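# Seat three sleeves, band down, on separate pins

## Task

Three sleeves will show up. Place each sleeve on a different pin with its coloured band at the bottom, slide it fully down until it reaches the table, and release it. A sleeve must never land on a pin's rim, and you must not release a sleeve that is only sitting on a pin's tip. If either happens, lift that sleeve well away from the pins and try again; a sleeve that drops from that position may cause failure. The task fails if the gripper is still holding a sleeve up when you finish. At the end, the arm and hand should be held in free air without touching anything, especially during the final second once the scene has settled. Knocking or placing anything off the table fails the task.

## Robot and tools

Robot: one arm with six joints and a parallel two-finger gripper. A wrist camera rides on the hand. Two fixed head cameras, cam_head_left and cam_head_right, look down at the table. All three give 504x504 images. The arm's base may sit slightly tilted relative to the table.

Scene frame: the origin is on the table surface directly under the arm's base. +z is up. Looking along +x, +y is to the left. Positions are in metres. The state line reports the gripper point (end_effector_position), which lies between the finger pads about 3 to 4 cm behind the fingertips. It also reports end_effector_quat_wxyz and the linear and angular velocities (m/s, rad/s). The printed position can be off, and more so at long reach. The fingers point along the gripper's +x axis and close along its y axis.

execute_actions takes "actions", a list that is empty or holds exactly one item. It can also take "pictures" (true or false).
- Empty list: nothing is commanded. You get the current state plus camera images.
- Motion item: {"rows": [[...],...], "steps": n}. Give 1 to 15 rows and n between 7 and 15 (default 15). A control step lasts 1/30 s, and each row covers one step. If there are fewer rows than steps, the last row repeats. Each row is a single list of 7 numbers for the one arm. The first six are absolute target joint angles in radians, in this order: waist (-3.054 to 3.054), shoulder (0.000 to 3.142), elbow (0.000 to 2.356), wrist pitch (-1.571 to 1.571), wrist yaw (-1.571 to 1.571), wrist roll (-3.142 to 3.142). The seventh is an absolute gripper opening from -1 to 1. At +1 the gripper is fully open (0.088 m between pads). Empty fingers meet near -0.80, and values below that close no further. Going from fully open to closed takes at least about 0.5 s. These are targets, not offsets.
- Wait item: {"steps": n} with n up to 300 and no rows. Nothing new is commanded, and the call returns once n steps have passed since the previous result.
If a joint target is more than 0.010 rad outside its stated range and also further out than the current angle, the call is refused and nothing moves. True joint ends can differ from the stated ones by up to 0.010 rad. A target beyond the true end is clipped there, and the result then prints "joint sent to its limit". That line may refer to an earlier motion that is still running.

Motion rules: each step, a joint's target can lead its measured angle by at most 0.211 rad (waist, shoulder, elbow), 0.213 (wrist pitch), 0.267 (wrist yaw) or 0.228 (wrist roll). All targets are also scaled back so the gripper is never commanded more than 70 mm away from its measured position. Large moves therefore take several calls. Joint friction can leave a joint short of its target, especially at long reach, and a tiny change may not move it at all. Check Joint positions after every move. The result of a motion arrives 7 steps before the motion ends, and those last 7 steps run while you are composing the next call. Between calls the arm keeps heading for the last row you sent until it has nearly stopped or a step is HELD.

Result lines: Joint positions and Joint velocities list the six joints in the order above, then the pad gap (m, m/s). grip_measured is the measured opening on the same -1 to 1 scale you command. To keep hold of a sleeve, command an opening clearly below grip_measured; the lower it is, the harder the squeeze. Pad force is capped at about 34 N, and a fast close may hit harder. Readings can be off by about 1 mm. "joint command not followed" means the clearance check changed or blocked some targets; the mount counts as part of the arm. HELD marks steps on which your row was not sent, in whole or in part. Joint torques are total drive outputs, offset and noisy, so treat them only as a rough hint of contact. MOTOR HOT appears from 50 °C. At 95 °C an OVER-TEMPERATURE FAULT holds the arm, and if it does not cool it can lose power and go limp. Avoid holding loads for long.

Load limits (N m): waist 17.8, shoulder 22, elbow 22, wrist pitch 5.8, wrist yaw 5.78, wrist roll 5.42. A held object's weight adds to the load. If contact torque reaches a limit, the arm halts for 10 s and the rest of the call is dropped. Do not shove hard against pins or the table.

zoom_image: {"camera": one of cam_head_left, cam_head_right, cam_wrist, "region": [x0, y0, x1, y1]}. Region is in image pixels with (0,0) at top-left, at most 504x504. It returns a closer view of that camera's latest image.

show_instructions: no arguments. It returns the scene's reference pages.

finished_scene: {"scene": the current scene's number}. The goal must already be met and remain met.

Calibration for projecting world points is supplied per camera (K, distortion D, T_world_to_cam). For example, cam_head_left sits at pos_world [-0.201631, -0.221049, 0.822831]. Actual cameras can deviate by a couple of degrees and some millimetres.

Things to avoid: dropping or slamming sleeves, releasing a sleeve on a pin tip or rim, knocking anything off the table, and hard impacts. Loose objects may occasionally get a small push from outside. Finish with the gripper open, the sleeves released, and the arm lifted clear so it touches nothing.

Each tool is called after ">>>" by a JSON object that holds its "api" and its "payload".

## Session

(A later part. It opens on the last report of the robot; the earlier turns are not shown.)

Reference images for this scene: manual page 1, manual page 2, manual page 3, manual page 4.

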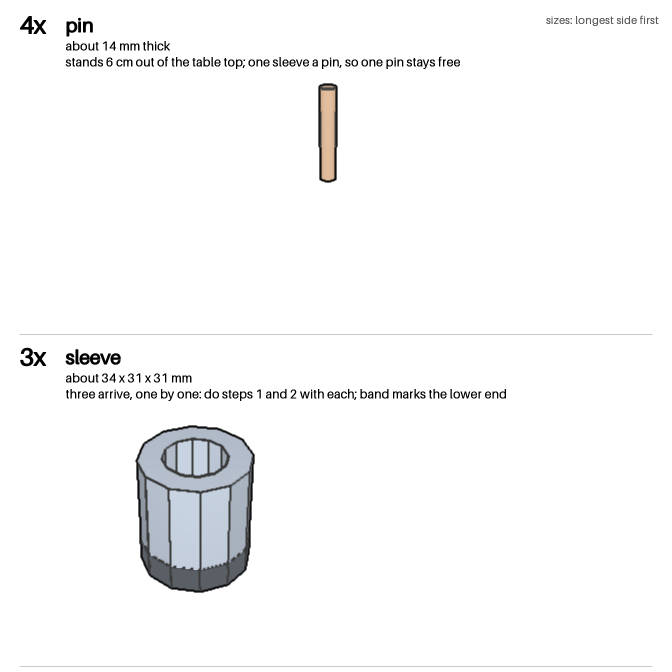

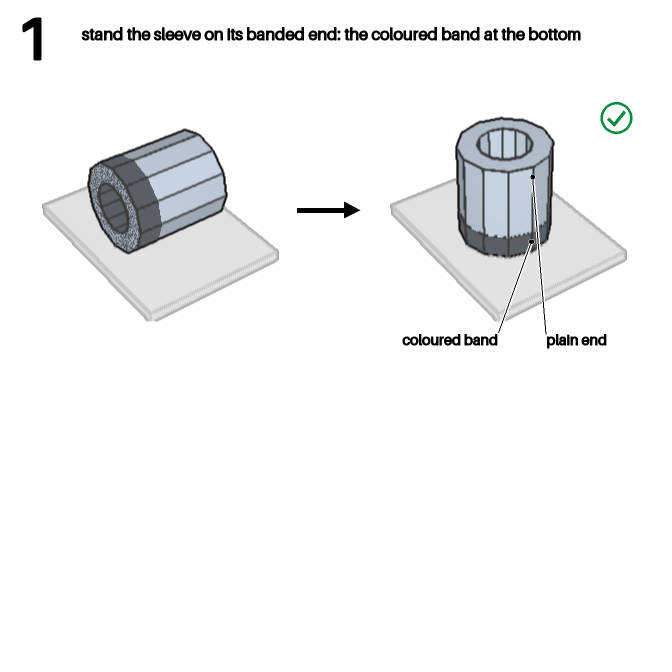

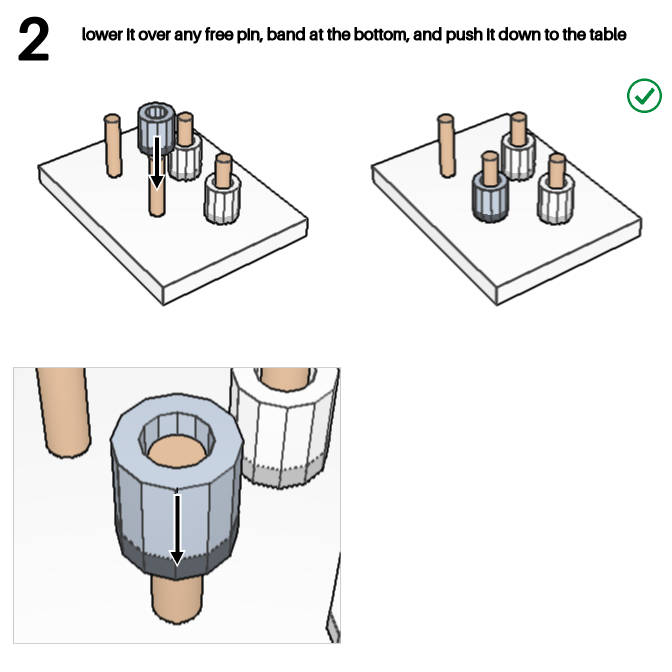

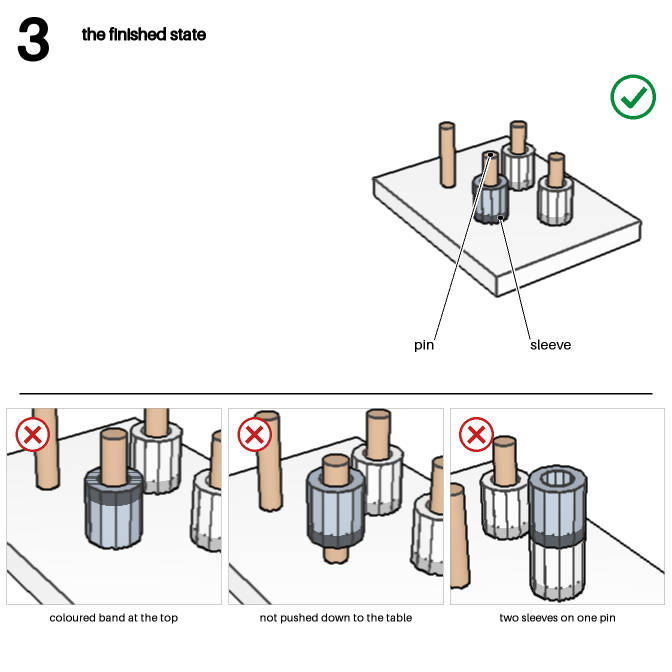

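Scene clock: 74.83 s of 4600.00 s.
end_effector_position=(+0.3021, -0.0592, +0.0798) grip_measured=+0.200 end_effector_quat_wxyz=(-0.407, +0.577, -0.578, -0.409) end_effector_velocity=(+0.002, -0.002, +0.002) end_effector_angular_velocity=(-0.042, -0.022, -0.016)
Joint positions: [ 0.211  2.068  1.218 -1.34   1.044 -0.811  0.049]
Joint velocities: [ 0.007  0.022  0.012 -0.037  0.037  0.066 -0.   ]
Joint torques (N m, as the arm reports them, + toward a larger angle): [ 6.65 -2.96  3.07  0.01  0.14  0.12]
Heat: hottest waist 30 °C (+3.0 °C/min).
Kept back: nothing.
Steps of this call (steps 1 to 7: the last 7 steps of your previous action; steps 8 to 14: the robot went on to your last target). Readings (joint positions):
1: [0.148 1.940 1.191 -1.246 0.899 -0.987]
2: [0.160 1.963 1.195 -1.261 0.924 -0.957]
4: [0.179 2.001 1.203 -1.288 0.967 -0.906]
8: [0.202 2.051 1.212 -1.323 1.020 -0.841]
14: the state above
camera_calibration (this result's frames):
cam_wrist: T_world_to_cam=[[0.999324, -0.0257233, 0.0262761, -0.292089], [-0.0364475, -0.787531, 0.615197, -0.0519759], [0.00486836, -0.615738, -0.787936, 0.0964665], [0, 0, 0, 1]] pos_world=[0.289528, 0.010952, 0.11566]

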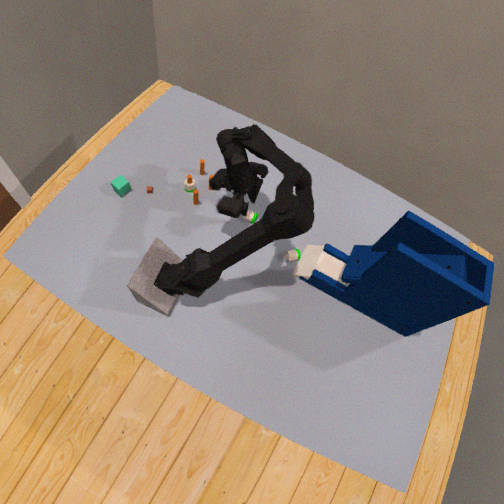

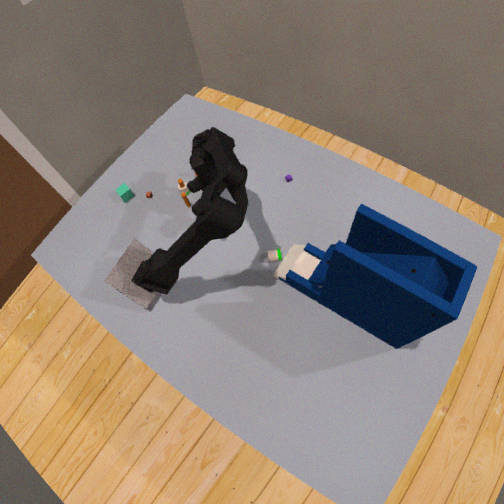

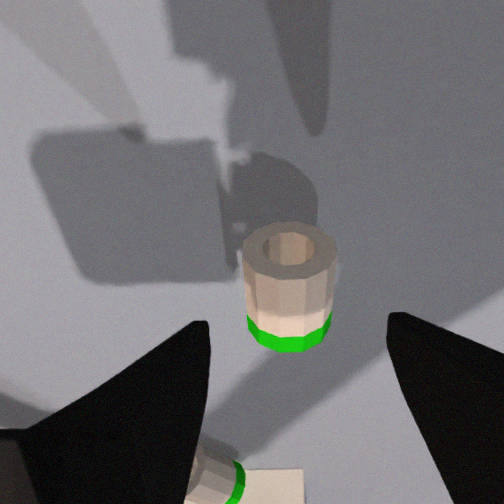

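>>> {"api": "execute_actions", "payload": {"actions": [{"rows":[[0.204,2.08,1.212,-1.335,1.054,-0.812,0.2],[0.198,2.078,1.204,-1.32,1.057,-0.822,0.2],[0.190,2.076,1.195,-1.30,1.061,-0.836,0.19],[0.181,2.074,1.185,-1.277,1.066,-0.852,0.18],[0.172,2.073,1.175,-1.253,1.070,-0.868,0.17],[0.163,2.072,1.164,-1.229,1.075,-0.884,0.16],[0.154,2.072,1.154,-1.205,1.080,-0.900,0.15],[0.145,2.072,1.144,-1.182,1.085,-0.916,0.14],[0.137,2.072,1.135,-1.160,1.089,-0.931,0.13],[0.130,2.072,1.126,-1.141,1.093,-0.944,0.12],[0.123,2.072,1.119,-1.124,1.096,-0.955,0.12],[0.118,2.072,1.113,-1.110,1.099,-0.964,0.12],[0.114,2.072,1.108,-1.100,1.101,-0.971,0.12],[0.112,2.072,1.105,-1.095,1.102,-0.975,0.12],[0.111,2.072,1.1046,-1.093,1.1027,-0.9764,0.12]],"steps":15}]}}

>>> {"api": "execute_actions", "payload": {"actions": [{"steps":15}], "pictures": true}}

Scene clock: 76.70 s of 4600.00 s.
end_effector_position=(+0.3045, -0.0591, +0.0665) grip_measured=+0.169 end_effector_quat_wxyz=(-0.408, +0.579, -0.577, -0.406) end_effector_velocity=(-0.013, -0.013, -0.111) end_effector_angular_velocity=(-0.007, +0.074, +0.016)
Joint positions: [ 0.181  2.072  1.187 -1.254  1.068 -0.865  0.047]
Joint velocities: [-0.271 -0.002 -0.291  0.593  0.11  -0.418 -0.012]
Joint torques (N m, as the arm reports them, + toward a larger angle): [ 5.9  -3.99  1.11  0.32  0.24 -0.13]
Heat: hottest waist 30 °C (+3.0 °C/min).
Steps of this call (steps 1 to 30: the robot went on to your last target; steps 31 to 48: nothing new was sent; steps 49 to 56: the first 8 steps of this action). Readings (joint positions):
49: [0.212 2.072 1.219 -1.344 1.050 -0.804]
50: [0.212 2.072 1.219 -1.343 1.051 -0.805]
52: [0.208 2.072 1.216 -1.323 1.055 -0.817]
56: the state above

Scene clock: 77.20 s of 4600.00 s.
end_effector_position=(+0.3015, -0.0619, +0.0405) grip_measured=+0.121 end_effector_quat_wxyz=(-0.403, +0.579, -0.579, -0.408) end_effector_velocity=(-0.001, -0.001, -0.005) end_effector_angular_velocity=(-0.001, +0.008, +0.026)
Joint positions: [ 0.118  2.072  1.116 -1.1    1.099 -0.97   0.045]
Joint velocities: [-0.012 -0.002 -0.017  0.037  0.007 -0.051 -0.   ]
Joint torques (N m, as the arm reports them, + toward a larger angle): [ 6.   -4.16  0.96  0.32  0.26 -0.17]
Heat: hottest waist 30 °C (+3.0 °C/min).
Kept back: nothing.
Steps of this call (steps 1 to 7: the last 7 steps of your previous action; steps 8 to 15: the robot went on to your last target). Readings (joint positions):
1: [0.171 2.072 1.177 -1.233 1.072 -0.879]
2: [0.163 2.072 1.168 -1.214 1.076 -0.893]
4: [0.146 2.072 1.150 -1.176 1.084 -0.918]
8: [0.124 2.072 1.126 -1.125 1.094 -0.953]
15: the state above
camera_calibration (this result's frames):
cam_wrist: T_world_to_cam=[[0.99944, -0.0226915, 0.0246022, -0.29029], [-0.0330691, -0.782798, 0.621397, -0.0308455], [0.00515816, -0.621862, -0.78311, 0.063152], [0, 0, 0, 1]] pos_world=[0.288781, 0.00853898, 0.075764]

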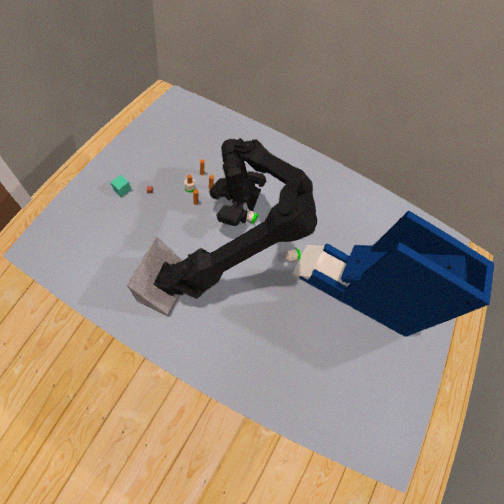

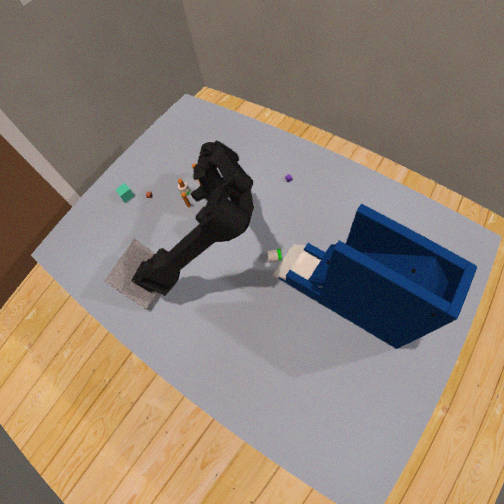

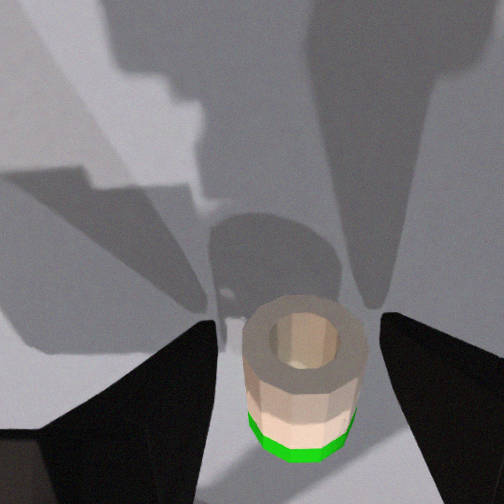

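Centred enough. Close.

>>> {"api": "execute_actions", "payload": {"actions": [{"rows":[[0.111,2.072,1.1046,-1.093,1.1027,-0.9764,0.08],[0.111,2.072,1.1046,-1.093,1.1027,-0.9764,0.03],[0.111,2.072,1.1046,-1.093,1.1027,-0.9764,-0.02],[0.111,2.072,1.1046,-1.093,1.1027,-0.9764,-0.07],[0.111,2.072,1.1046,-1.093,1.1027,-0.9764,-0.11],[0.111,2.072,1.1046,-1.093,1.1027,-0.9764,-0.14],[0.111,2.072,1.1046,-1.093,1.1027,-0.9764,-0.17],[0.111,2.072,1.1046,-1.093,1.1027,-0.9764,-0.20],[0.111,2.072,1.1046,-1.093,1.1027,-0.9764,-0.23],[0.111,2.072,1.1046,-1.093,1.1027,-0.9764,-0.27],[0.111,2.072,1.1046,-1.093,1.1027,-0.9764,-0.31],[0.111,2.072,1.1046,-1.093,1.1027,-0.9764,-0.35],[0.111,2.072,1.1046,-1.093,1.1027,-0.9764,-0.39],[0.111,2.072,1.1046,-1.093,1.1027,-0.9764,-0.43],[0.111,2.072,1.1046,-1.093,1.1027,-0.9764,-0.46]],"steps":15}]}}

>>> {"api": "execute_actions", "payload": {"actions": [{"steps":12}], "pictures": true}}

Scene clock: 78.00 s of 4600.00 s.
end_effector_position=(+0.3015, -0.0619, +0.0399) grip_measured=-0.088 end_effector_quat_wxyz=(-0.403, +0.579, -0.579, -0.408) end_effector_velocity=(-0.002, +0.000, -0.001) end_effector_angular_velocity=(+0.003, +0.016, +0.012)
Joint positions: [ 0.116  2.072  1.115 -1.096  1.1   -0.973  0.035]
Joint velocities: [-0.002  0.002 -0.002 -0.007 -0.007 -0.007 -0.047]
Joint torques (N m, as the arm reports them, + toward a larger angle): [ 5.88 -4.16  0.91  0.36  0.25 -0.17]
Heat: hottest waist 30 °C (+3.0 °C/min).
Steps of this call (steps 1 to 15: the robot went on to your last target; step 16: nothing new was sent; steps 17 to 24: the first 8 steps of this action). Readings (joint positions):
17: [0.116 2.072 1.115 -1.096 1.100 -0.973]
18: [0.116 2.072 1.115 -1.096 1.100 -0.973]
20: [0.116 2.072 1.115 -1.096 1.100 -0.973]
24: the state above

Scene clock: 78.40 s of 4600.00 s.
end_effector_position=(+0.3016, -0.0619, +0.0400) grip_measured=-0.184 end_effector_quat_wxyz=(-0.403, +0.580, -0.579, -0.408) end_effector_velocity=(-0.001, -0.000, +0.001) end_effector_angular_velocity=(+0.006, +0.011, +0.023)
Joint positions: [ 0.116  2.072  1.115 -1.096  1.1   -0.973  0.03 ]
Joint velocities: [ 0.002 -0.007 -0.002 -0.007 -0.007 -0.022 -0.   ]
Joint torques (N m, as the arm reports them, + toward a larger angle): [ 5.89 -4.16  0.91  0.36  0.24 -0.17]
Heat: hottest waist 30 °C (+3.0 °C/min).
Kept back: nothing.
Steps of this call (steps 1 to 7: the last 7 steps of your previous action; steps 8 to 12: the robot went on to your last target). Readings (joint positions):
1: [0.116 2.072 1.115 -1.096 1.100 -0.973]
2: [0.116 2.072 1.115 -1.096 1.100 -0.973]
4: [0.116 2.072 1.115 -1.096 1.100 -0.973]
8: [0.116 2.072 1.115 -1.096 1.100 -0.973]
12: the state above
camera_calibration (this result's frames):
cam_wrist: T_world_to_cam=[[0.999425, -0.0226344, 0.0252333, -0.290361], [-0.0334187, -0.782596, 0.621632, -0.0304431], [0.00567721, -0.622118, -0.782903, 0.0625604], [0, 0, 0, 1]] pos_world=[0.288821, 0.00852322, 0.0752299]

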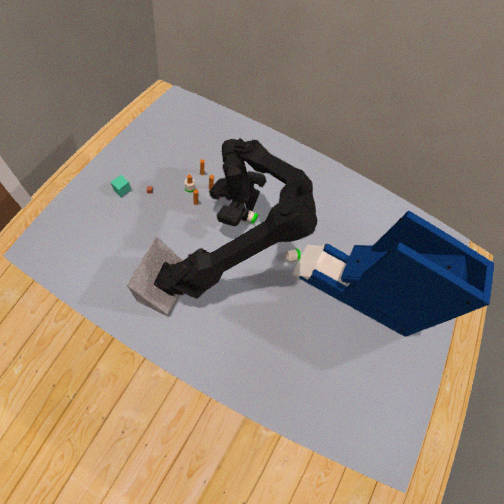

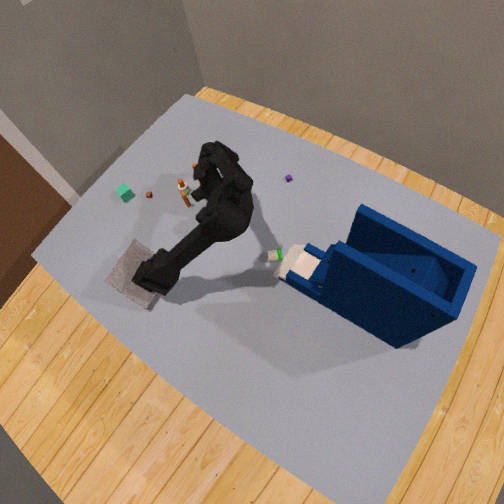

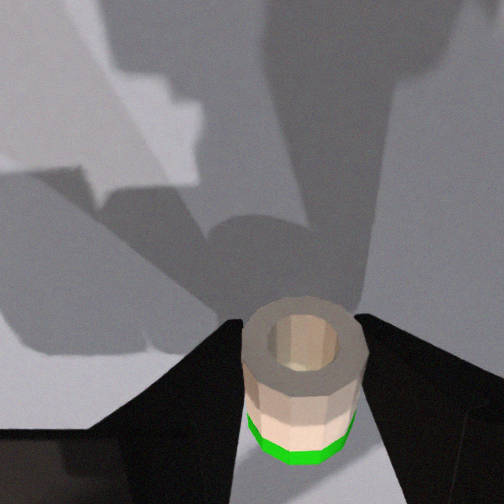

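>>> {"api": "execute_actions", "payload": {"actions": [{"rows":[[0.118,2.060,1.121,-1.097,1.100,-0.974,-0.46],[0.119,2.052,1.123,-1.098,1.095,-0.978,-0.46],[0.120,2.041,1.1246,-1.0995,1.082,-0.9862,-0.46],[0.1215,2.026,1.1267,-1.1014,1.061,-0.9976,-0.46],[0.1234,2.006,1.129,-1.1035,1.034,-1.0121,-0.46],[0.1254,1.9818,1.131,-1.1055,1.002,-1.0295,-0.46],[0.1272,1.9544,1.133,-1.1064,0.9668,-1.0489,-0.46],[0.1283,1.926,1.134,-1.1066,0.9285,-1.0695,-0.46],[0.129,1.8978,1.133,-1.1062,0.8887,-1.0904,-0.46],[0.129,1.8709,1.131,-1.1048,0.8486,-1.1108,-0.46],[0.128,1.8453,1.128,-1.1023,0.8084,-1.1307,-0.46],[0.1265,1.821,1.124,-1.0988,0.768,-1.1502,-0.46],[0.1245,1.7981,1.119,-1.0942,0.7274,-1.1691,-0.46],[0.122,1.7764,1.114,-1.0886,0.6866,-1.1876,-0.46],[0.119,1.7561,1.109,-1.0819,0.6456,-1.2056,-0.46]],"steps":15}]}}

>>> {"api": "execute_actions", "payload": {"actions": [{"rows":[[0.1162,1.737,1.1039,-1.0742,0.6045,-1.2231,-0.46],[0.1134,1.7192,1.0987,-1.0655,0.5631,-1.2402,-0.46],[0.1101,1.7028,1.0928,-1.0557,0.5216,-1.2568,-0.46],[0.1063,1.6877,1.0861,-1.0448,0.4799,-1.2729,-0.46],[0.102,1.6738,1.0786,-1.0329,0.438,-1.2885,-0.46],[0.0972,1.6613,1.0703,-1.02,0.3959,-1.3036,-0.46],[0.0919,1.6501,1.0613,-1.006,0.3536,-1.3183,-0.46],[0.0861,1.6401,1.0515,-0.9909,0.3112,-1.3325,-0.46],[0.0798,1.6315,1.0409,-0.9748,0.2685,-1.3462,-0.46],[0.073,1.6242,1.0295,-0.9577,0.2257,-1.3594,-0.46],[0.0658,1.6182,1.0174,-0.9395,0.1827,-1.3721,-0.46],[0.058,1.6145,1.0045,-0.9203,0.1395,-1.3844,-0.46],[0.05,1.613,0.9913,-0.9008,0.0976,-1.3958,-0.46],[0.0416,1.613,0.9774,-0.8803,0.0556,-1.4067,-0.46],[0.0327,1.615,0.9628,-0.8588,0.0134,-1.4172,-0.46]],"steps":15}]}}

>>> {"api": "execute_actions", "payload": {"actions": [{"rows":[[0.0234,1.6185,0.9475,-0.8364,-0.0289,-1.4283,-0.46],[0.0136,1.623,0.9314,-0.8129,-0.0715,-1.4389,-0.46],[0.0033,1.629,0.9146,-0.7885,-0.1142,-1.449,-0.46],[-0.0074,1.635,0.8972,-0.7632,-0.157,-1.4587,-0.46],[-0.0182,1.6408,0.8796,-0.7378,-0.1985,-1.4667,-0.46],[-0.0285,1.6463,0.8629,-0.7136,-0.2369,-1.4737,-0.46],[-0.0383,1.6523,0.847,-0.6907,-0.2722,-1.4798,-0.46],[-0.0475,1.6584,0.8322,-0.6684,-0.3054,-1.4851,-0.46],[-0.0555,1.6641,0.8192,-0.6488,-0.3339,-1.4894,-0.46],[-0.0627,1.6696,0.8076,-0.6321,-0.3582,-1.4931,-0.46],[-0.0685,1.6742,0.7981,-0.6185,-0.3777,-1.4959,-0.46],[-0.073,1.6779,0.7909,-0.6082,-0.3923,-1.4979,-0.46],[-0.0765,1.6808,0.7853,-0.6001,-0.4037,-1.4995,-0.46],[-0.079,1.6829,0.7812,-0.5943,-0.4118,-1.5006,-0.46]],"steps":15}]}}

>>> {"api": "execute_actions", "payload": {"actions": [{"steps":20}], "pictures": true}}

Scene clock: 82.40 s of 4600.00 s.
end_effector_position=(+0.2989, -0.0618, +0.0485) grip_measured=-0.184 end_effector_quat_wxyz=(-0.424, +0.556, -0.568, -0.434) end_effector_velocity=(-0.015, -0.002, +0.099) end_effector_angular_velocity=(+0.835, +0.080, -0.109)
Joint positions: [ 0.119  2.014  1.116 -1.1    1.019 -1.018  0.03 ]
Joint velocities: [ 0.042 -0.608  0.037 -0.037 -0.784 -0.432 -0.   ]
Joint torques (N m, as the arm reports them, + toward a larger angle): [ 6.61 -5.49  3.51  0.06  0.04 -0.19]
Heat: hottest waist 31 °C (+4.0 °C/min).
Steps of this call (steps 1 to 15: the robot went on to your last target; steps 16 to 112: nothing new was sent; steps 113 to 120: the first 8 steps of this action). Readings (joint positions):
113: [0.116 2.072 1.114 -1.096 1.100 -0.973]
114: [0.116 2.072 1.114 -1.096 1.100 -0.973]
116: [0.116 2.066 1.114 -1.096 1.093 -0.978]
120: the state above

Scene clock: 82.90 s of 4600.00 s.
end_effector_position=(+0.2873, -0.0377, +0.1036) grip_measured=-0.184 end_effector_quat_wxyz=(+0.580, -0.401, +0.412, +0.578) end_effector_velocity=(-0.037, +0.114, +0.068) end_effector_angular_velocity=(+1.338, -0.067, +0.096)
Joint positions: [ 0.107  1.693  1.092 -1.035  0.46  -1.275  0.03 ]
Joint velocities: [-0.139 -0.408 -0.237  0.344 -1.267 -0.476 -0.   ]
Joint torques (N m, as the arm reports them, + toward a larger angle): [ 5.04 -3.76  1.37  0.74 -0.52 -0.17]
Heat: hottest waist 31 °C (+4.0 °C/min).
Steps of this call (steps 1 to 7: the last 7 steps of your previous action; steps 8 to 15: the first 8 steps of this action). Readings (joint positions):
8: [0.125 1.819 1.120 -1.094 0.744 -1.157]
9: [0.124 1.798 1.120 -1.088 0.704 -1.175]
11: [0.121 1.758 1.116 -1.073 0.624 -1.209]
15: the state above

Scene clock: 83.40 s of 4600.00 s.
end_effector_position=(+0.2723, +0.0328, +0.1175) grip_measured=-0.184 end_effector_quat_wxyz=(+0.673, -0.209, +0.199, +0.681) end_effector_velocity=(-0.024, +0.126, +0.000) end_effector_angular_velocity=(+1.140, +0.016, -0.058)
Joint positions: [-0.009  1.632  0.898 -0.752 -0.169 -1.454  0.03 ]
Joint velocities: [-0.295  0.09  -0.462  0.696 -1.15  -0.227 -0.   ]
Joint torques (N m, as the arm reports them, + toward a larger angle): [ 4.37 -1.91  1.57  0.75 -0.91 -0.17]
Heat: hottest waist 31 °C (+4.0 °C/min).
Steps of this call (steps 1 to 7: the last 7 steps of your previous action; steps 8 to 15: the first 8 steps of this action). Readings (joint positions):
8: [0.057 1.630 1.007 -0.906 0.121 -1.383]
9: [0.048 1.628 0.993 -0.886 0.078 -1.395]
11: [0.031 1.628 0.963 -0.843 -0.007 -1.417]
15: the state above

Scene clock: 84.07 s of 4600.00 s.
end_effector_position=(+0.2633, +0.0590, +0.1143) grip_measured=-0.184 end_effector_quat_wxyz=(+0.695, -0.123, +0.125, +0.698) end_effector_velocity=(-0.004, +0.000, -0.000) end_effector_angular_velocity=(+0.006, -0.010, +0.015)
Joint positions: [-0.074  1.672  0.791 -0.598 -0.407 -1.497  0.03 ]
Joint velocities: [-0.002 -0.002 -0.007 -0.007 -0.007 -0.022 -0.   ]
Joint torques (N m, as the arm reports them, + toward a larger angle): [ 4.56 -2.22  1.23  0.67 -1.02 -0.15]
Heat: hottest waist 31 °C (+4.1 °C/min).
Kept back: nothing.
Steps of this call (steps 1 to 7: the last 7 steps of your previous action; steps 8 to 20: the robot went on to your last target). Readings (joint positions):
1: [-0.018 1.636 0.883 -0.729 -0.205 -1.461]
2: [-0.027 1.641 0.868 -0.707 -0.240 -1.468]
4: [-0.044 1.652 0.842 -0.670 -0.298 -1.478]
8: [-0.065 1.668 0.806 -0.624 -0.369 -1.490]
20: the state above
camera_calibration (this result's frames):
cam_wrist: T_world_to_cam=[[0.99919, -0.0267177, -0.0300755, -0.244663], [-0.0401722, -0.62297, -0.781214, 0.169392], [0.00213609, 0.78179, -0.623539, 0.0960664], [0, 0, 0, 1]] pos_world=[0.251064, 0.0238854, 0.184874]

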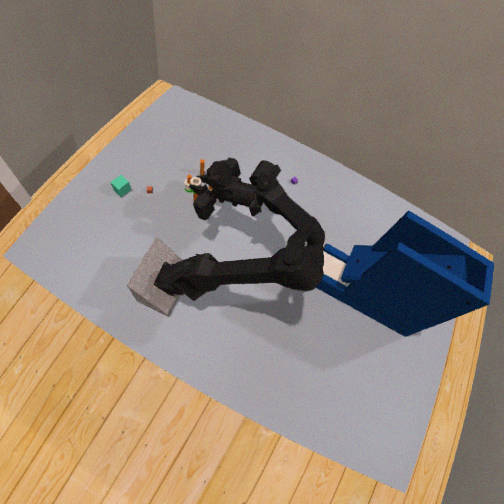

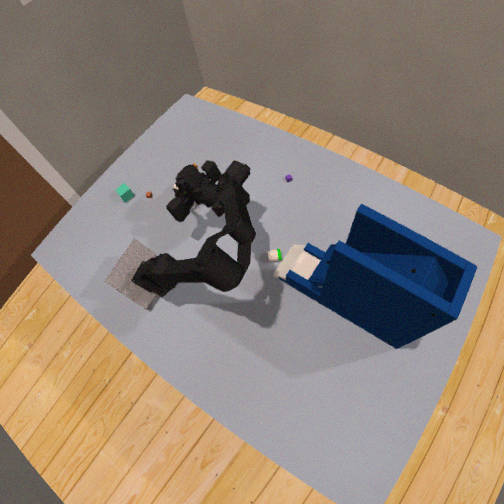

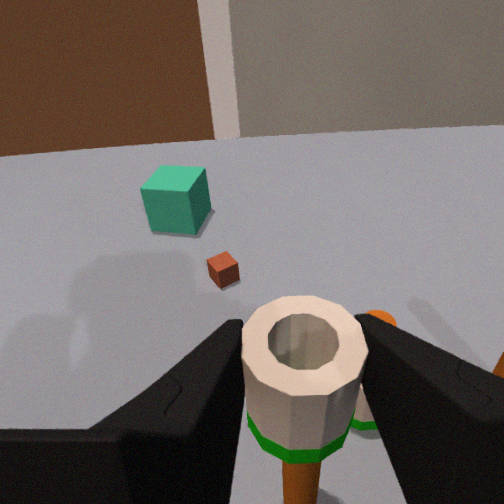

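>>> {"api": "zoom_image", "payload": {"camera": "cam_wrist", "region": [220, 284, 440, 504]}}

Region (220, 284, 440, 504) of cam_wrist's 504x504 image, scaled by 2.291, with more detail than that image has.

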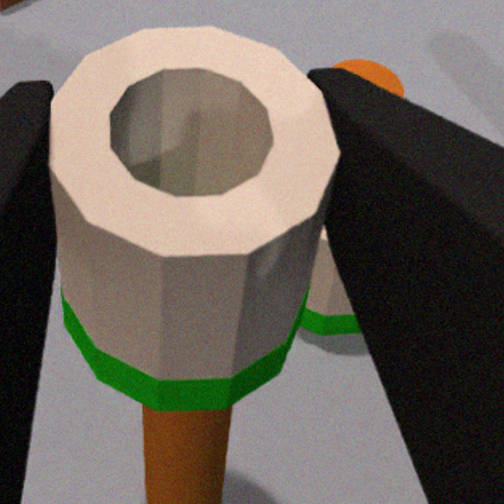

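>>> {"api": "execute_actions", "payload": {"actions": [{"rows":[[-0.081,1.685,0.7805,-0.592,-0.412,-1.503,-0.46],[-0.084,1.688,0.7795,-0.589,-0.4125,-1.506,-0.46],[-0.088,1.692,0.778,-0.585,-0.413,-1.510,-0.46],[-0.092,1.696,0.777,-0.581,-0.414,-1.515,-0.46],[-0.096,1.700,0.7755,-0.577,-0.4145,-1.520,-0.46],[-0.100,1.704,0.774,-0.573,-0.415,-1.524,-0.46],[-0.104,1.708,0.773,-0.570,-0.416,-1.528,-0.46],[-0.107,1.7105,0.772,-0.567,-0.4163,-1.532,-0.46],[-0.1093,1.7124,0.7714,-0.5646,-0.4166,-1.5343,-0.46]],"steps":12}]}}

>>> {"api": "execute_actions", "payload": {"actions": [{"steps":14}], "pictures": true}}

>>> {"api": "zoom_image", "payload": {"camera": "cam_wrist", "region": [220, 284, 440, 504]}}

Scene clock: 88.17 s of 4600.00 s.
end_effector_position=(+0.2640, +0.0595, +0.1120) grip_measured=-0.184 end_effector_quat_wxyz=(+0.696, -0.122, +0.123, +0.697) end_effector_velocity=(+0.005, +0.001, -0.034) end_effector_angular_velocity=(-0.001, -0.002, -0.013)
Joint positions: [-0.081  1.679  0.789 -0.589 -0.411 -1.505  0.03 ]
Joint velocities: [-0.095  0.081 -0.027  0.081 -0.007 -0.095 -0.   ]
Joint torques (N m, as the arm reports them, + toward a larger angle): [ 4.65 -2.28  0.87  0.62 -0.94 -0.18]
Heat: hottest waist 30 °C (+3.0 °C/min).
Steps of this call (steps 1 to 15: the robot went on to your last target; steps 16 to 118: nothing new was sent; steps 119 to 123: the first 5 steps of this action). Readings (joint positions):
119: [-0.074 1.673 0.790 -0.597 -0.409 -1.497]
120: [-0.075 1.673 0.790 -0.596 -0.409 -1.498]
122: [-0.078 1.676 0.789 -0.592 -0.410 -1.502]
123: the state above

Scene clock: 88.63 s of 4600.00 s.
end_effector_position=(+0.2643, +0.0604, +0.1032) grip_measured=-0.184 end_effector_quat_wxyz=(+0.696, -0.122, +0.123, +0.697) end_effector_velocity=(-0.006, +0.001, -0.001) end_effector_angular_velocity=(+0.006, -0.011, +0.034)
Joint positions: [-0.104  1.701  0.781 -0.568 -0.414 -1.529  0.03 ]
Joint velocities: [-0.002  0.007 -0.002 -0.022 -0.007 -0.037 -0.   ]
Joint torques (N m, as the arm reports them, + toward a larger angle): [ 4.82 -2.23  0.81  0.68 -0.99 -0.17]
Heat: hottest waist 30 °C (+3.0 °C/min).
Kept back: nothing.
Steps of this call (steps 1 to 7: the last 7 steps of your previous action; steps 8 to 14: the robot went on to your last target). Readings (joint positions):
1: [-0.084 1.682 0.788 -0.586 -0.411 -1.508]
2: [-0.087 1.685 0.787 -0.583 -0.411 -1.512]
4: [-0.094 1.692 0.785 -0.578 -0.412 -1.519]
8: [-0.102 1.700 0.781 -0.571 -0.413 -1.526]
14: the state above
camera_calibration (this result's frames):
cam_wrist: T_world_to_cam=[[0.999196, -0.0286532, -0.0280466, -0.246057], [-0.0397724, -0.619742, -0.783797, 0.161553], [0.00507665, 0.784282, -0.620383, 0.0868238], [0, 0, 0, 1]] pos_world=[0.251844, 0.0249767, 0.173588]

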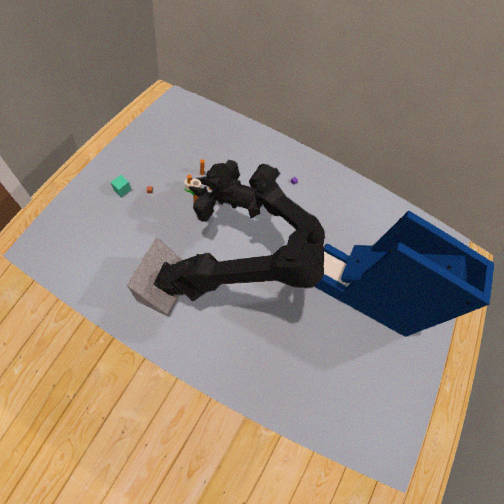

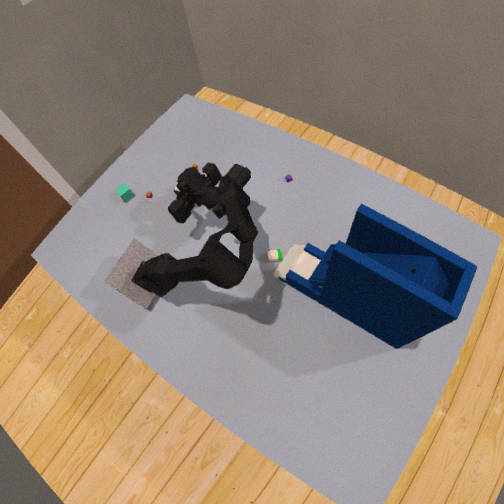

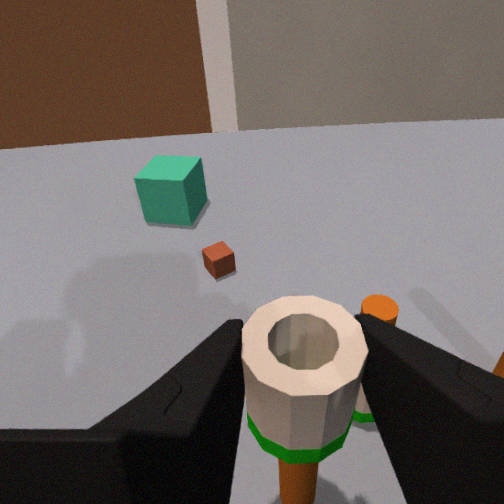

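Region (220, 284, 440, 504) of cam_wrist's 504x504 image, scaled by 2.291, with more detail than that image has.

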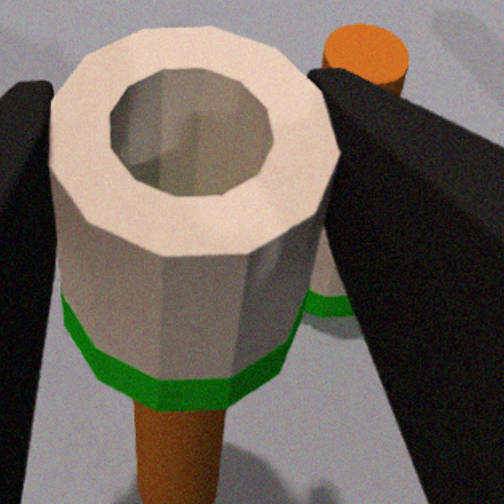

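>>> {"api": "execute_actions", "payload": {"actions": [{"rows":[[-0.1116,1.7142,0.7707,-0.5631,-0.4168,-1.5368,-0.46],[-0.1139,1.7160,0.7701,-0.5616,-0.4170,-1.5393,-0.46],[-0.1161,1.7178,0.7694,-0.5602,-0.4172,-1.5417,-0.46],[-0.1184,1.7197,0.7688,-0.5587,-0.4173,-1.5442,-0.46],[-0.1207,1.7215,0.7682,-0.5572,-0.4175,-1.5467,-0.46],[-0.1229,1.7234,0.7676,-0.5557,-0.4177,-1.5491,-0.46],[-0.1252,1.7253,0.7670,-0.5542,-0.4179,-1.5516,-0.46],[-0.1275,1.7272,0.7664,-0.5528,-0.4180,-1.5541,-0.46],[-0.1297,1.7290,0.7658,-0.5513,-0.4182,-1.5565,-0.46],[-0.1320,1.7309,0.7653,-0.5498,-0.4184,-1.5590,-0.46],[-0.1342,1.7328,0.7647,-0.5484,-0.4185,-1.5614,-0.46],[-0.1365,1.7348,0.7642,-0.5469,-0.4187,-1.5639,-0.46],[-0.1387,1.7367,0.7636,-0.5454,-0.4188,-1.5664,-0.46],[-0.1410,1.7386,0.7631,-0.5440,-0.4190,-1.5688,-0.46],[-0.1433,1.7405,0.7626,-0.5425,-0.4191,-1.5713,-0.46]],"steps":15}]}}

>>> {"api": "execute_actions", "payload": {"actions": [{"steps":10}], "pictures": true}}

Scene clock: 90.17 s of 4600.00 s.
end_effector_position=(+0.2644, +0.0604, +0.0991) grip_measured=-0.184 end_effector_quat_wxyz=(+0.696, -0.122, +0.122, +0.697) end_effector_velocity=(-0.003, +0.001, -0.021) end_effector_angular_velocity=(+0.017, -0.017, +0.014)
Joint positions: [-0.116  1.711  0.778 -0.56  -0.414 -1.543  0.03 ]
Joint velocities: [-0.066  0.051 -0.022  0.037 -0.022 -0.095  0.   ]
Joint torques (N m, as the arm reports them, + toward a larger angle): [ 4.65 -2.01  0.8   0.6  -0.99 -0.18]
Heat: hottest waist 30 °C (+3.0 °C/min).
Steps of this call (steps 1 to 30: the robot went on to your last target; steps 31 to 38: nothing new was sent; steps 39 to 46: the first 8 steps of this action). Readings (joint positions):
39: [-0.105 1.702 0.781 -0.567 -0.414 -1.531]
40: [-0.105 1.702 0.780 -0.567 -0.414 -1.532]
42: [-0.108 1.704 0.780 -0.565 -0.414 -1.535]
46: the state above

Scene clock: 90.50 s of 4600.00 s.
end_effector_position=(+0.2642, +0.0604, +0.0919) grip_measured=-0.184 end_effector_quat_wxyz=(+0.696, -0.122, +0.123, +0.697) end_effector_velocity=(-0.004, -0.000, -0.010) end_effector_angular_velocity=(+0.005, +0.007, +0.010)
Joint positions: [-0.136  1.728  0.772 -0.548 -0.416 -1.564  0.03 ]
Joint velocities: [-0.032  0.022 -0.012  0.007 -0.007 -0.037 -0.   ]
Joint torques (N m, as the arm reports them, + toward a larger angle): [ 4.7  -2.5   0.77  0.54 -1.   -0.14]
Heat: hottest waist 30 °C (+3.0 °C/min).
Kept back: nothing.
Steps of this call (steps 1 to 7: the last 7 steps of your previous action; steps 8 to 10: the robot went on to your last target). Readings (joint positions):
1: [-0.118 1.712 0.777 -0.559 -0.414 -1.545]
2: [-0.120 1.714 0.777 -0.557 -0.415 -1.547]
4: [-0.124 1.718 0.775 -0.555 -0.415 -1.552]
8: [-0.133 1.725 0.773 -0.549 -0.416 -1.561]
10: the state above
camera_calibration (this result's frames):
cam_wrist: T_world_to_cam=[[0.99919, -0.0283005, -0.028595, -0.246191], [-0.039986, -0.620131, -0.783478, 0.152735], [0.00444014, 0.783987, -0.620761, 0.080032], [0, 0, 0, 1]] pos_world=[0.251743, 0.0250043, 0.162305]

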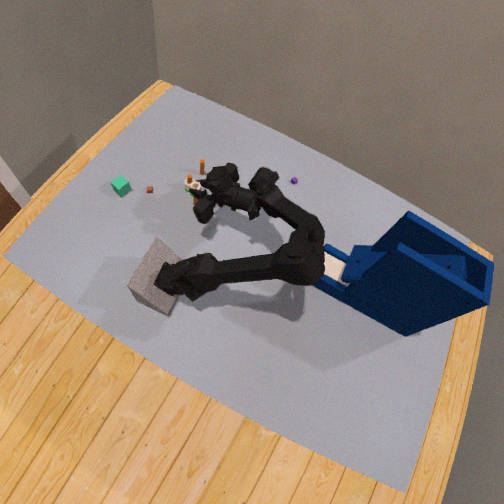

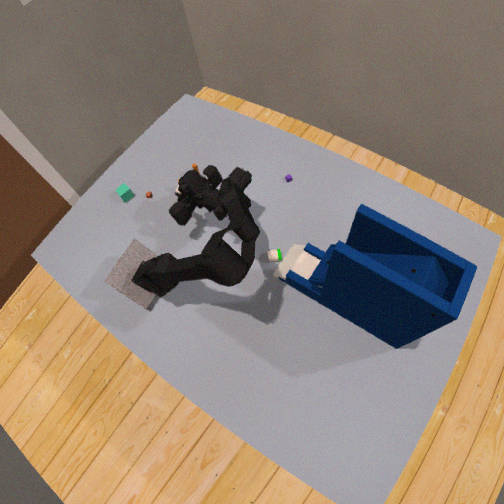

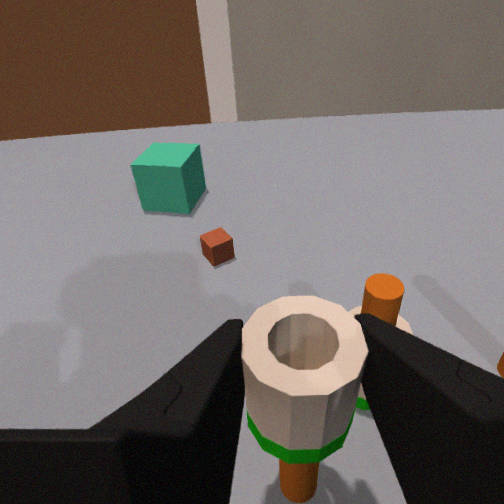

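>>> {"api": "execute_actions", "payload": {"actions": [{"rows":[[-0.1478,1.7444,0.7616,-0.5396,-0.4194,-1.5762,-0.46],[-0.1523,1.7483,0.7607,-0.5367,-0.4197,-1.5811,-0.46],[-0.1568,1.7523,0.7598,-0.5339,-0.42,-1.586,-0.46],[-0.1612,1.7563,0.7589,-0.531,-0.4203,-1.5909,-0.46],[-0.1657,1.7603,0.7581,-0.5281,-0.4205,-1.5958,-0.46],[-0.1702,1.7644,0.7573,-0.5253,-0.4208,-1.6007,-0.46],[-0.1747,1.7685,0.7566,-0.5224,-0.421,-1.6056,-0.46],[-0.1792,1.7726,0.7559,-0.5196,-0.4213,-1.6104,-0.46],[-0.1836,1.7767,0.7553,-0.5168,-0.4215,-1.6153,-0.46],[-0.1881,1.7809,0.7547,-0.514,-0.4217,-1.6202,-0.46],[-0.1926,1.7851,0.7541,-0.5112,-0.4219,-1.6251,-0.46],[-0.197,1.7894,0.7536,-0.5084,-0.4221,-1.6299,-0.46],[-0.2015,1.7936,0.7532,-0.5056,-0.4223,-1.6348,-0.46],[-0.2059,1.7979,0.7527,-0.5029,-0.4225,-1.6397,-0.46],[-0.2104,1.8023,0.7524,-0.5001,-0.4226,-1.6445,-0.46]],"steps":15}]}}

>>> {"api": "execute_actions", "payload": {"actions": [{"steps":10}], "pictures": true}}

Scene clock: 91.60 s of 4600.00 s.
end_effector_position=(+0.2644, +0.0604, +0.0833) grip_measured=-0.184 end_effector_quat_wxyz=(+0.696, -0.122, +0.122, +0.697) end_effector_velocity=(-0.006, -0.000, -0.046) end_effector_angular_velocity=(+0.000, +0.015, +0.013)
Joint positions: [-0.16   1.749  0.767 -0.531 -0.417 -1.592  0.03 ]
Joint velocities: [-0.129  0.11  -0.032  0.066 -0.007 -0.139 -0.   ]
Joint torques (N m, as the arm reports them, + toward a larger angle): [ 4.89 -2.47  0.39  0.53 -1.   -0.14]
Heat: hottest waist 30 °C (+3.0 °C/min).
Steps of this call (steps 1 to 25: the robot went on to your last target; steps 26 to 33: the first 8 steps of this action). Readings (joint positions):
26: [-0.139 1.730 0.772 -0.545 -0.416 -1.568]
27: [-0.140 1.731 0.771 -0.544 -0.417 -1.570]
29: [-0.145 1.735 0.770 -0.540 -0.417 -1.576]
33: the state above

Scene clock: 91.93 s of 4600.00 s.
end_effector_position=(+0.2638, +0.0603, +0.0689) grip_measured=-0.184 end_effector_quat_wxyz=(+0.696, -0.121, +0.123, +0.697) end_effector_velocity=(-0.007, -0.000, -0.025) end_effector_angular_velocity=(-0.009, +0.007, +0.019)
Joint positions: [-0.201  1.786  0.761 -0.507 -0.419 -1.634  0.03 ]
Joint velocities: [-0.066  0.056 -0.017  0.022  0.007 -0.081 -0.   ]
Joint torques (N m, as the arm reports them, + toward a larger angle): [ 4.74 -2.6   0.43  0.49 -0.99 -0.18]
Heat: hottest waist 30 °C (+3.0 °C/min).
Kept back: nothing.
Steps of this call (steps 1 to 7: the last 7 steps of your previous action; steps 8 to 10: the robot went on to your last target). Readings (joint positions):
1: [-0.164 1.753 0.767 -0.529 -0.417 -1.596]
2: [-0.169 1.757 0.765 -0.526 -0.418 -1.601]
4: [-0.177 1.765 0.764 -0.521 -0.418 -1.610]
8: [-0.194 1.781 0.762 -0.510 -0.419 -1.628]
10: the state above
camera_calibration (this result's frames):
cam_wrist: T_world_to_cam=[[0.999152, -0.028456, -0.02975, -0.246391], [-0.0409881, -0.620136, -0.783422, 0.134897], [0.00384401, 0.783978, -0.620777, 0.0659805], [0, 0, 0, 1]] pos_world=[0.251458, 0.0249162, 0.139311]

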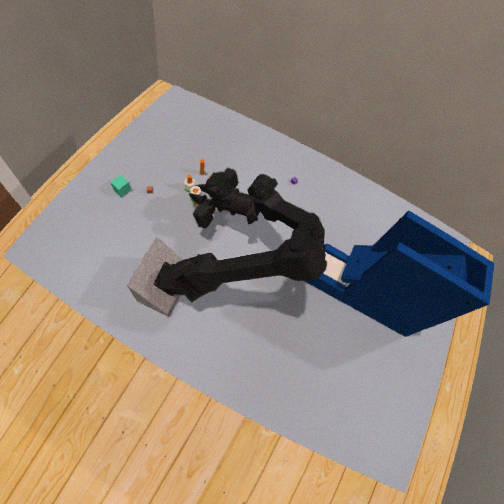

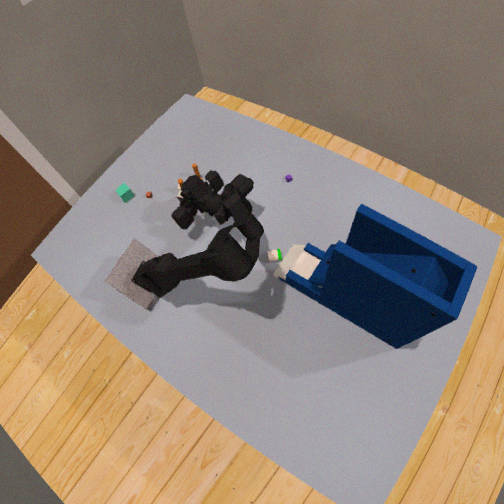

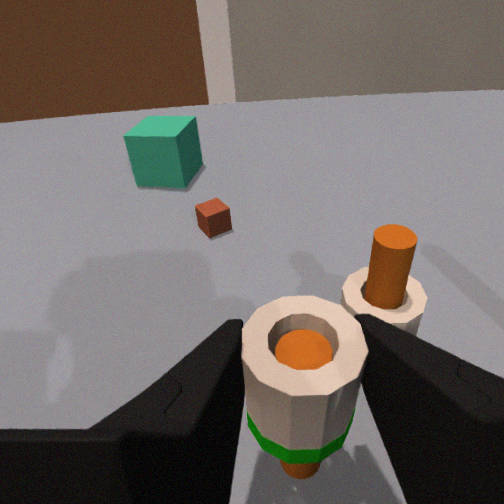

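>>> {"api": "execute_actions", "payload": {"actions": [{"rows":[[-0.2148,1.8072,0.756,-0.4974,-0.4228,-1.6494,-0.46],[-0.2192,1.8121,0.759,-0.4947,-0.4229,-1.6542,-0.46],[-0.2237,1.817,0.762,-0.4919,-0.4231,-1.6591,-0.46],[-0.2281,1.822,0.764,-0.4892,-0.4232,-1.6639,-0.46],[-0.2325,1.8265,0.766,-0.4865,-0.4233,-1.6688,-0.46],[-0.237,1.831,0.767,-0.4838,-0.4235,-1.6736,-0.46],[-0.2414,1.8356,0.768,-0.4812,-0.4236,-1.6784,-0.46],[-0.2458,1.8402,0.769,-0.4785,-0.4237,-1.6833,-0.46],[-0.2502,1.8448,0.7695,-0.4758,-0.4237,-1.6881,-0.46],[-0.2546,1.8495,0.77,-0.4732,-0.4238,-1.6929,-0.46],[-0.259,1.8542,0.7705,-0.4706,-0.4239,-1.6977,-0.46],[-0.2634,1.8589,0.771,-0.4679,-0.424,-1.7025,-0.46],[-0.2678,1.8637,0.7715,-0.4653,-0.424,-1.7073,-0.46],[-0.2711,1.8673,0.772,-0.4634,-0.424,-1.7109,-0.46],[-0.2744,1.8709,0.772,-0.4614,-0.4241,-1.7145,-0.46]],"steps":15}]}}

>>> {"api": "execute_actions", "payload": {"actions": [{"rows":[[-0.2761,1.8727,0.772,-0.4604,-0.4241,-1.7163,-0.46],[-0.2777,1.8745,0.772,-0.4594,-0.4241,-1.7181,-0.46],[-0.2794,1.8763,0.772,-0.4585,-0.4241,-1.7199,-0.46],[-0.281,1.8781,0.7722,-0.4575,-0.4241,-1.7217,-0.46],[-0.2827,1.88,0.7724,-0.4565,-0.4241,-1.7235,-0.46],[-0.2843,1.8818,0.7726,-0.4556,-0.4241,-1.7253,-0.46],[-0.2859,1.8836,0.7728,-0.4546,-0.4241,-1.7271,-0.46],[-0.2876,1.8855,0.773,-0.4536,-0.4241,-1.7289,-0.46],[-0.2892,1.8873,0.7732,-0.4527,-0.4241,-1.7307,-0.46],[-0.2909,1.8892,0.7734,-0.4517,-0.4241,-1.7325,-0.46],[-0.2925,1.891,0.7736,-0.4508,-0.4241,-1.7343,-0.46],[-0.2941,1.8929,0.7738,-0.4498,-0.4241,-1.7361,-0.46]],"steps":14}]}}

>>> {"api": "execute_actions", "payload": {"actions": [{"steps":10}]}}

Scene clock: 93.30 s of 4600.00 s.
end_effector_position=(+0.2640, +0.0606, +0.0592) grip_measured=-0.184 end_effector_quat_wxyz=(+0.696, -0.122, +0.122, +0.697) end_effector_velocity=(+0.000, -0.000, -0.044) end_effector_angular_velocity=(+0.004, +0.029, -0.006)
Joint positions: [-0.227  1.815  0.76  -0.49  -0.421 -1.665  0.03 ]
Joint velocities: [-0.125  0.129  0.002  0.066 -0.007 -0.11  -0.   ]
Joint torques (N m, as the arm reports them, + toward a larger angle): [ 4.83 -2.46  1.66  0.46 -0.99 -0.19]
Heat: hottest waist 30 °C (+2.0 °C/min).
Steps of this call (steps 1 to 30: the robot went on to your last target; steps 31 to 33: nothing new was sent; steps 34 to 41: the first 8 steps of this action). Readings (joint positions):
34: [-0.206 1.792 0.760 -0.502 -0.420 -1.642]
35: [-0.207 1.793 0.760 -0.502 -0.420 -1.644]
37: [-0.212 1.798 0.760 -0.498 -0.421 -1.649]
41: the state above

Scene clock: 93.77 s of 4600.00 s.
end_effector_position=(+0.2652, +0.0601, +0.0422) grip_measured=-0.184 end_effector_quat_wxyz=(+0.696, -0.122, +0.122, +0.697) end_effector_velocity=(-0.002, +0.001, -0.020) end_effector_angular_velocity=(+0.007, -0.003, +0.002)
Joint positions: [-0.275  1.865  0.764 -0.462 -0.422 -1.716  0.03 ]
Joint velocities: [-0.056  0.061 -0.002  0.037 -0.007 -0.066 -0.   ]
Joint torques (N m, as the arm reports them, + toward a larger angle): [ 5.05 -2.51  1.45  0.45 -0.93 -0.16]
Heat: hottest waist 30 °C (+2.0 °C/min).
Steps of this call (steps 1 to 7: the last 7 steps of your previous action; steps 8 to 14: the first 7 steps of this action). Readings (joint positions):
8: [-0.260 1.849 0.764 -0.471 -0.421 -1.700]
9: [-0.264 1.853 0.764 -0.469 -0.421 -1.703]
11: [-0.268 1.858 0.764 -0.466 -0.421 -1.709]
14: the state above

Scene clock: 94.10 s of 4600.00 s.
end_effector_position=(+0.2649, +0.0604, +0.0389) grip_measured=-0.184 end_effector_quat_wxyz=(+0.696, -0.121, +0.119, +0.697) end_effector_velocity=(-0.006, +0.002, +0.000) end_effector_angular_velocity=(+0.012, +0.003, +0.027)
Joint positions: [-0.286  1.877  0.765 -0.457 -0.427 -1.731  0.03 ]
Joint velocities: [-0.002  0.007 -0.002 -0.022 -0.007 -0.022 -0.   ]
Joint torques (N m, as the arm reports them, + toward a larger angle): [ 4.57 -2.47  1.35  0.6  -0.74 -0.19]
Heat: hottest waist 30 °C (+2.0 °C/min).
Kept back: nothing.
Steps of this call (steps 1 to 7: the last 7 steps of your previous action; steps 8 to 10: the robot went on to your last target). Readings (joint positions):
1: [-0.276 1.867 0.765 -0.461 -0.422 -1.718]
2: [-0.278 1.869 0.765 -0.460 -0.422 -1.720]
4: [-0.281 1.873 0.765 -0.458 -0.422 -1.724]
8: [-0.285 1.877 0.765 -0.457 -0.427 -1.730]
10: the state above

Table contact. Unload and open.

>>> {"api": "execute_actions", "payload": {"actions": [{"rows":[[-0.289,1.886,0.770,-0.455,-0.424,-1.731,-0.42],[-0.287,1.882,0.768,-0.456,-0.424,-1.730,-0.36],[-0.286,1.879,0.767,-0.457,-0.424,-1.729,-0.30],[-0.286,1.879,0.767,-0.457,-0.424,-1.729,-0.24],[-0.286,1.879,0.767,-0.457,-0.424,-1.729,-0.19],[-0.286,1.879,0.767,-0.457,-0.424,-1.729,-0.14],[-0.286,1.879,0.767,-0.457,-0.424,-1.729,-0.09],[-0.286,1.879,0.767,-0.457,-0.424,-1.729,-0.04],[-0.286,1.879,0.767,-0.457,-0.424,-1.729,0.01],[-0.286,1.879,0.767,-0.457,-0.424,-1.729,0.06]],"steps":12}]}}

>>> {"api": "execute_actions", "payload": {"actions": [{"steps":10}], "pictures": true}}

Scene clock: 94.57 s of 4600.00 s.
end_effector_position=(+0.2651, +0.0603, +0.0389) grip_measured=-0.184 end_effector_quat_wxyz=(+0.697, -0.121, +0.119, +0.697) end_effector_velocity=(-0.002, -0.001, -0.001) end_effector_angular_velocity=(-0.006, +0.000, +0.007)
Joint positions: [-0.286  1.877  0.765 -0.457 -0.429 -1.732  0.03 ]
Joint velocities: [-0.002 -0.002 -0.002 -0.007  0.007 -0.007 -0.   ]
Joint torques (N m, as the arm reports them, + toward a larger angle): [ 5.22 -3.38  0.79  0.34 -0.7   0.04]
Heat: hottest waist 30 °C (+2.0 °C/min).
Steps of this call (steps 1 to 9: the robot went on to your last target; steps 10 to 14: the first 5 steps of this action). Readings (joint positions):
10: [-0.286 1.877 0.765 -0.457 -0.429 -1.732]
11: [-0.286 1.877 0.765 -0.457 -0.429 -1.732]
13: [-0.286 1.877 0.765 -0.457 -0.429 -1.732]
14: the state above

Scene clock: 94.90 s of 4600.00 s.
end_effector_position=(+0.2650, +0.0603, +0.0388) grip_measured=+0.018 end_effector_quat_wxyz=(+0.696, -0.121, +0.119, +0.697) end_effector_velocity=(-0.002, -0.001, -0.001) end_effector_angular_velocity=(-0.006, +0.014, +0.002)
Joint positions: [-0.286  1.877  0.765 -0.458 -0.428 -1.732  0.04 ]
Joint velocities: [-0.002 -0.002 -0.002 -0.007  0.007  0.007  0.017]
Joint torques (N m, as the arm reports them, + toward a larger angle): [ 5.33 -3.6   0.68  0.24 -0.72  0.1 ]
Heat: hottest waist 30 °C (+2.0 °C/min).
Kept back: nothing.
Steps of this call (steps 1 to 7: the last 7 steps of your previous action; steps 8 to 10: the robot went on to your last target). Readings (joint positions):
1: [-0.286 1.877 0.765 -0.457 -0.429 -1.732]
2: [-0.286 1.877 0.765 -0.458 -0.429 -1.732]
4: [-0.286 1.877 0.765 -0.458 -0.428 -1.732]
8: [-0.286 1.877 0.765 -0.458 -0.428 -1.732]
10: the state above
camera_calibration (this result's frames):
cam_wrist: T_world_to_cam=[[0.999301, -0.0281032, -0.0246521, -0.248702], [-0.0367243, -0.6147, -0.787906, 0.11013], [0.00698899, 0.78826, -0.615302, 0.0460046], [0, 0, 0, 1]] pos_world=[0.252251, 0.024444, 0.108948]

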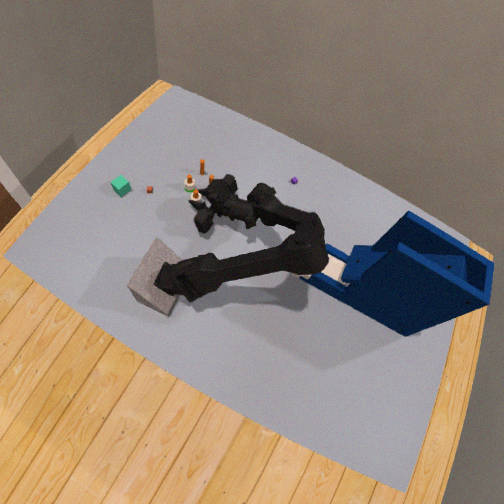

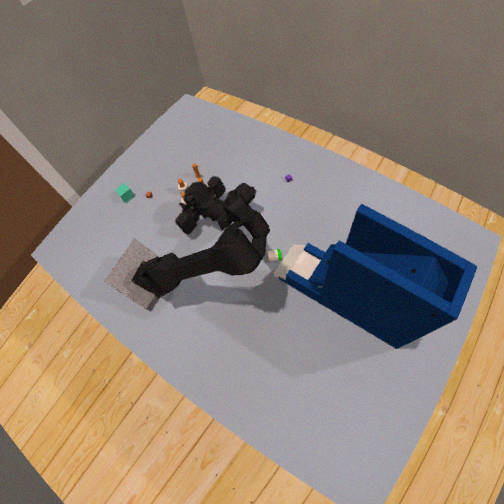

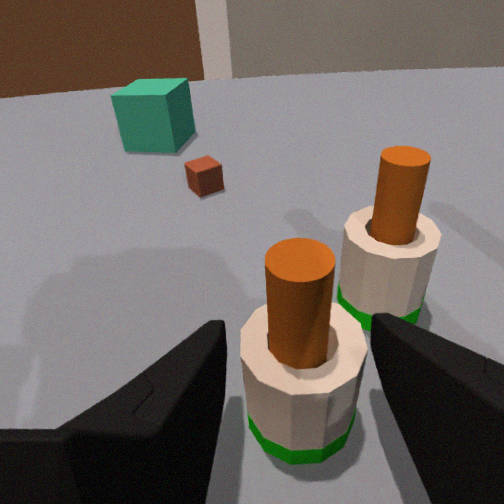

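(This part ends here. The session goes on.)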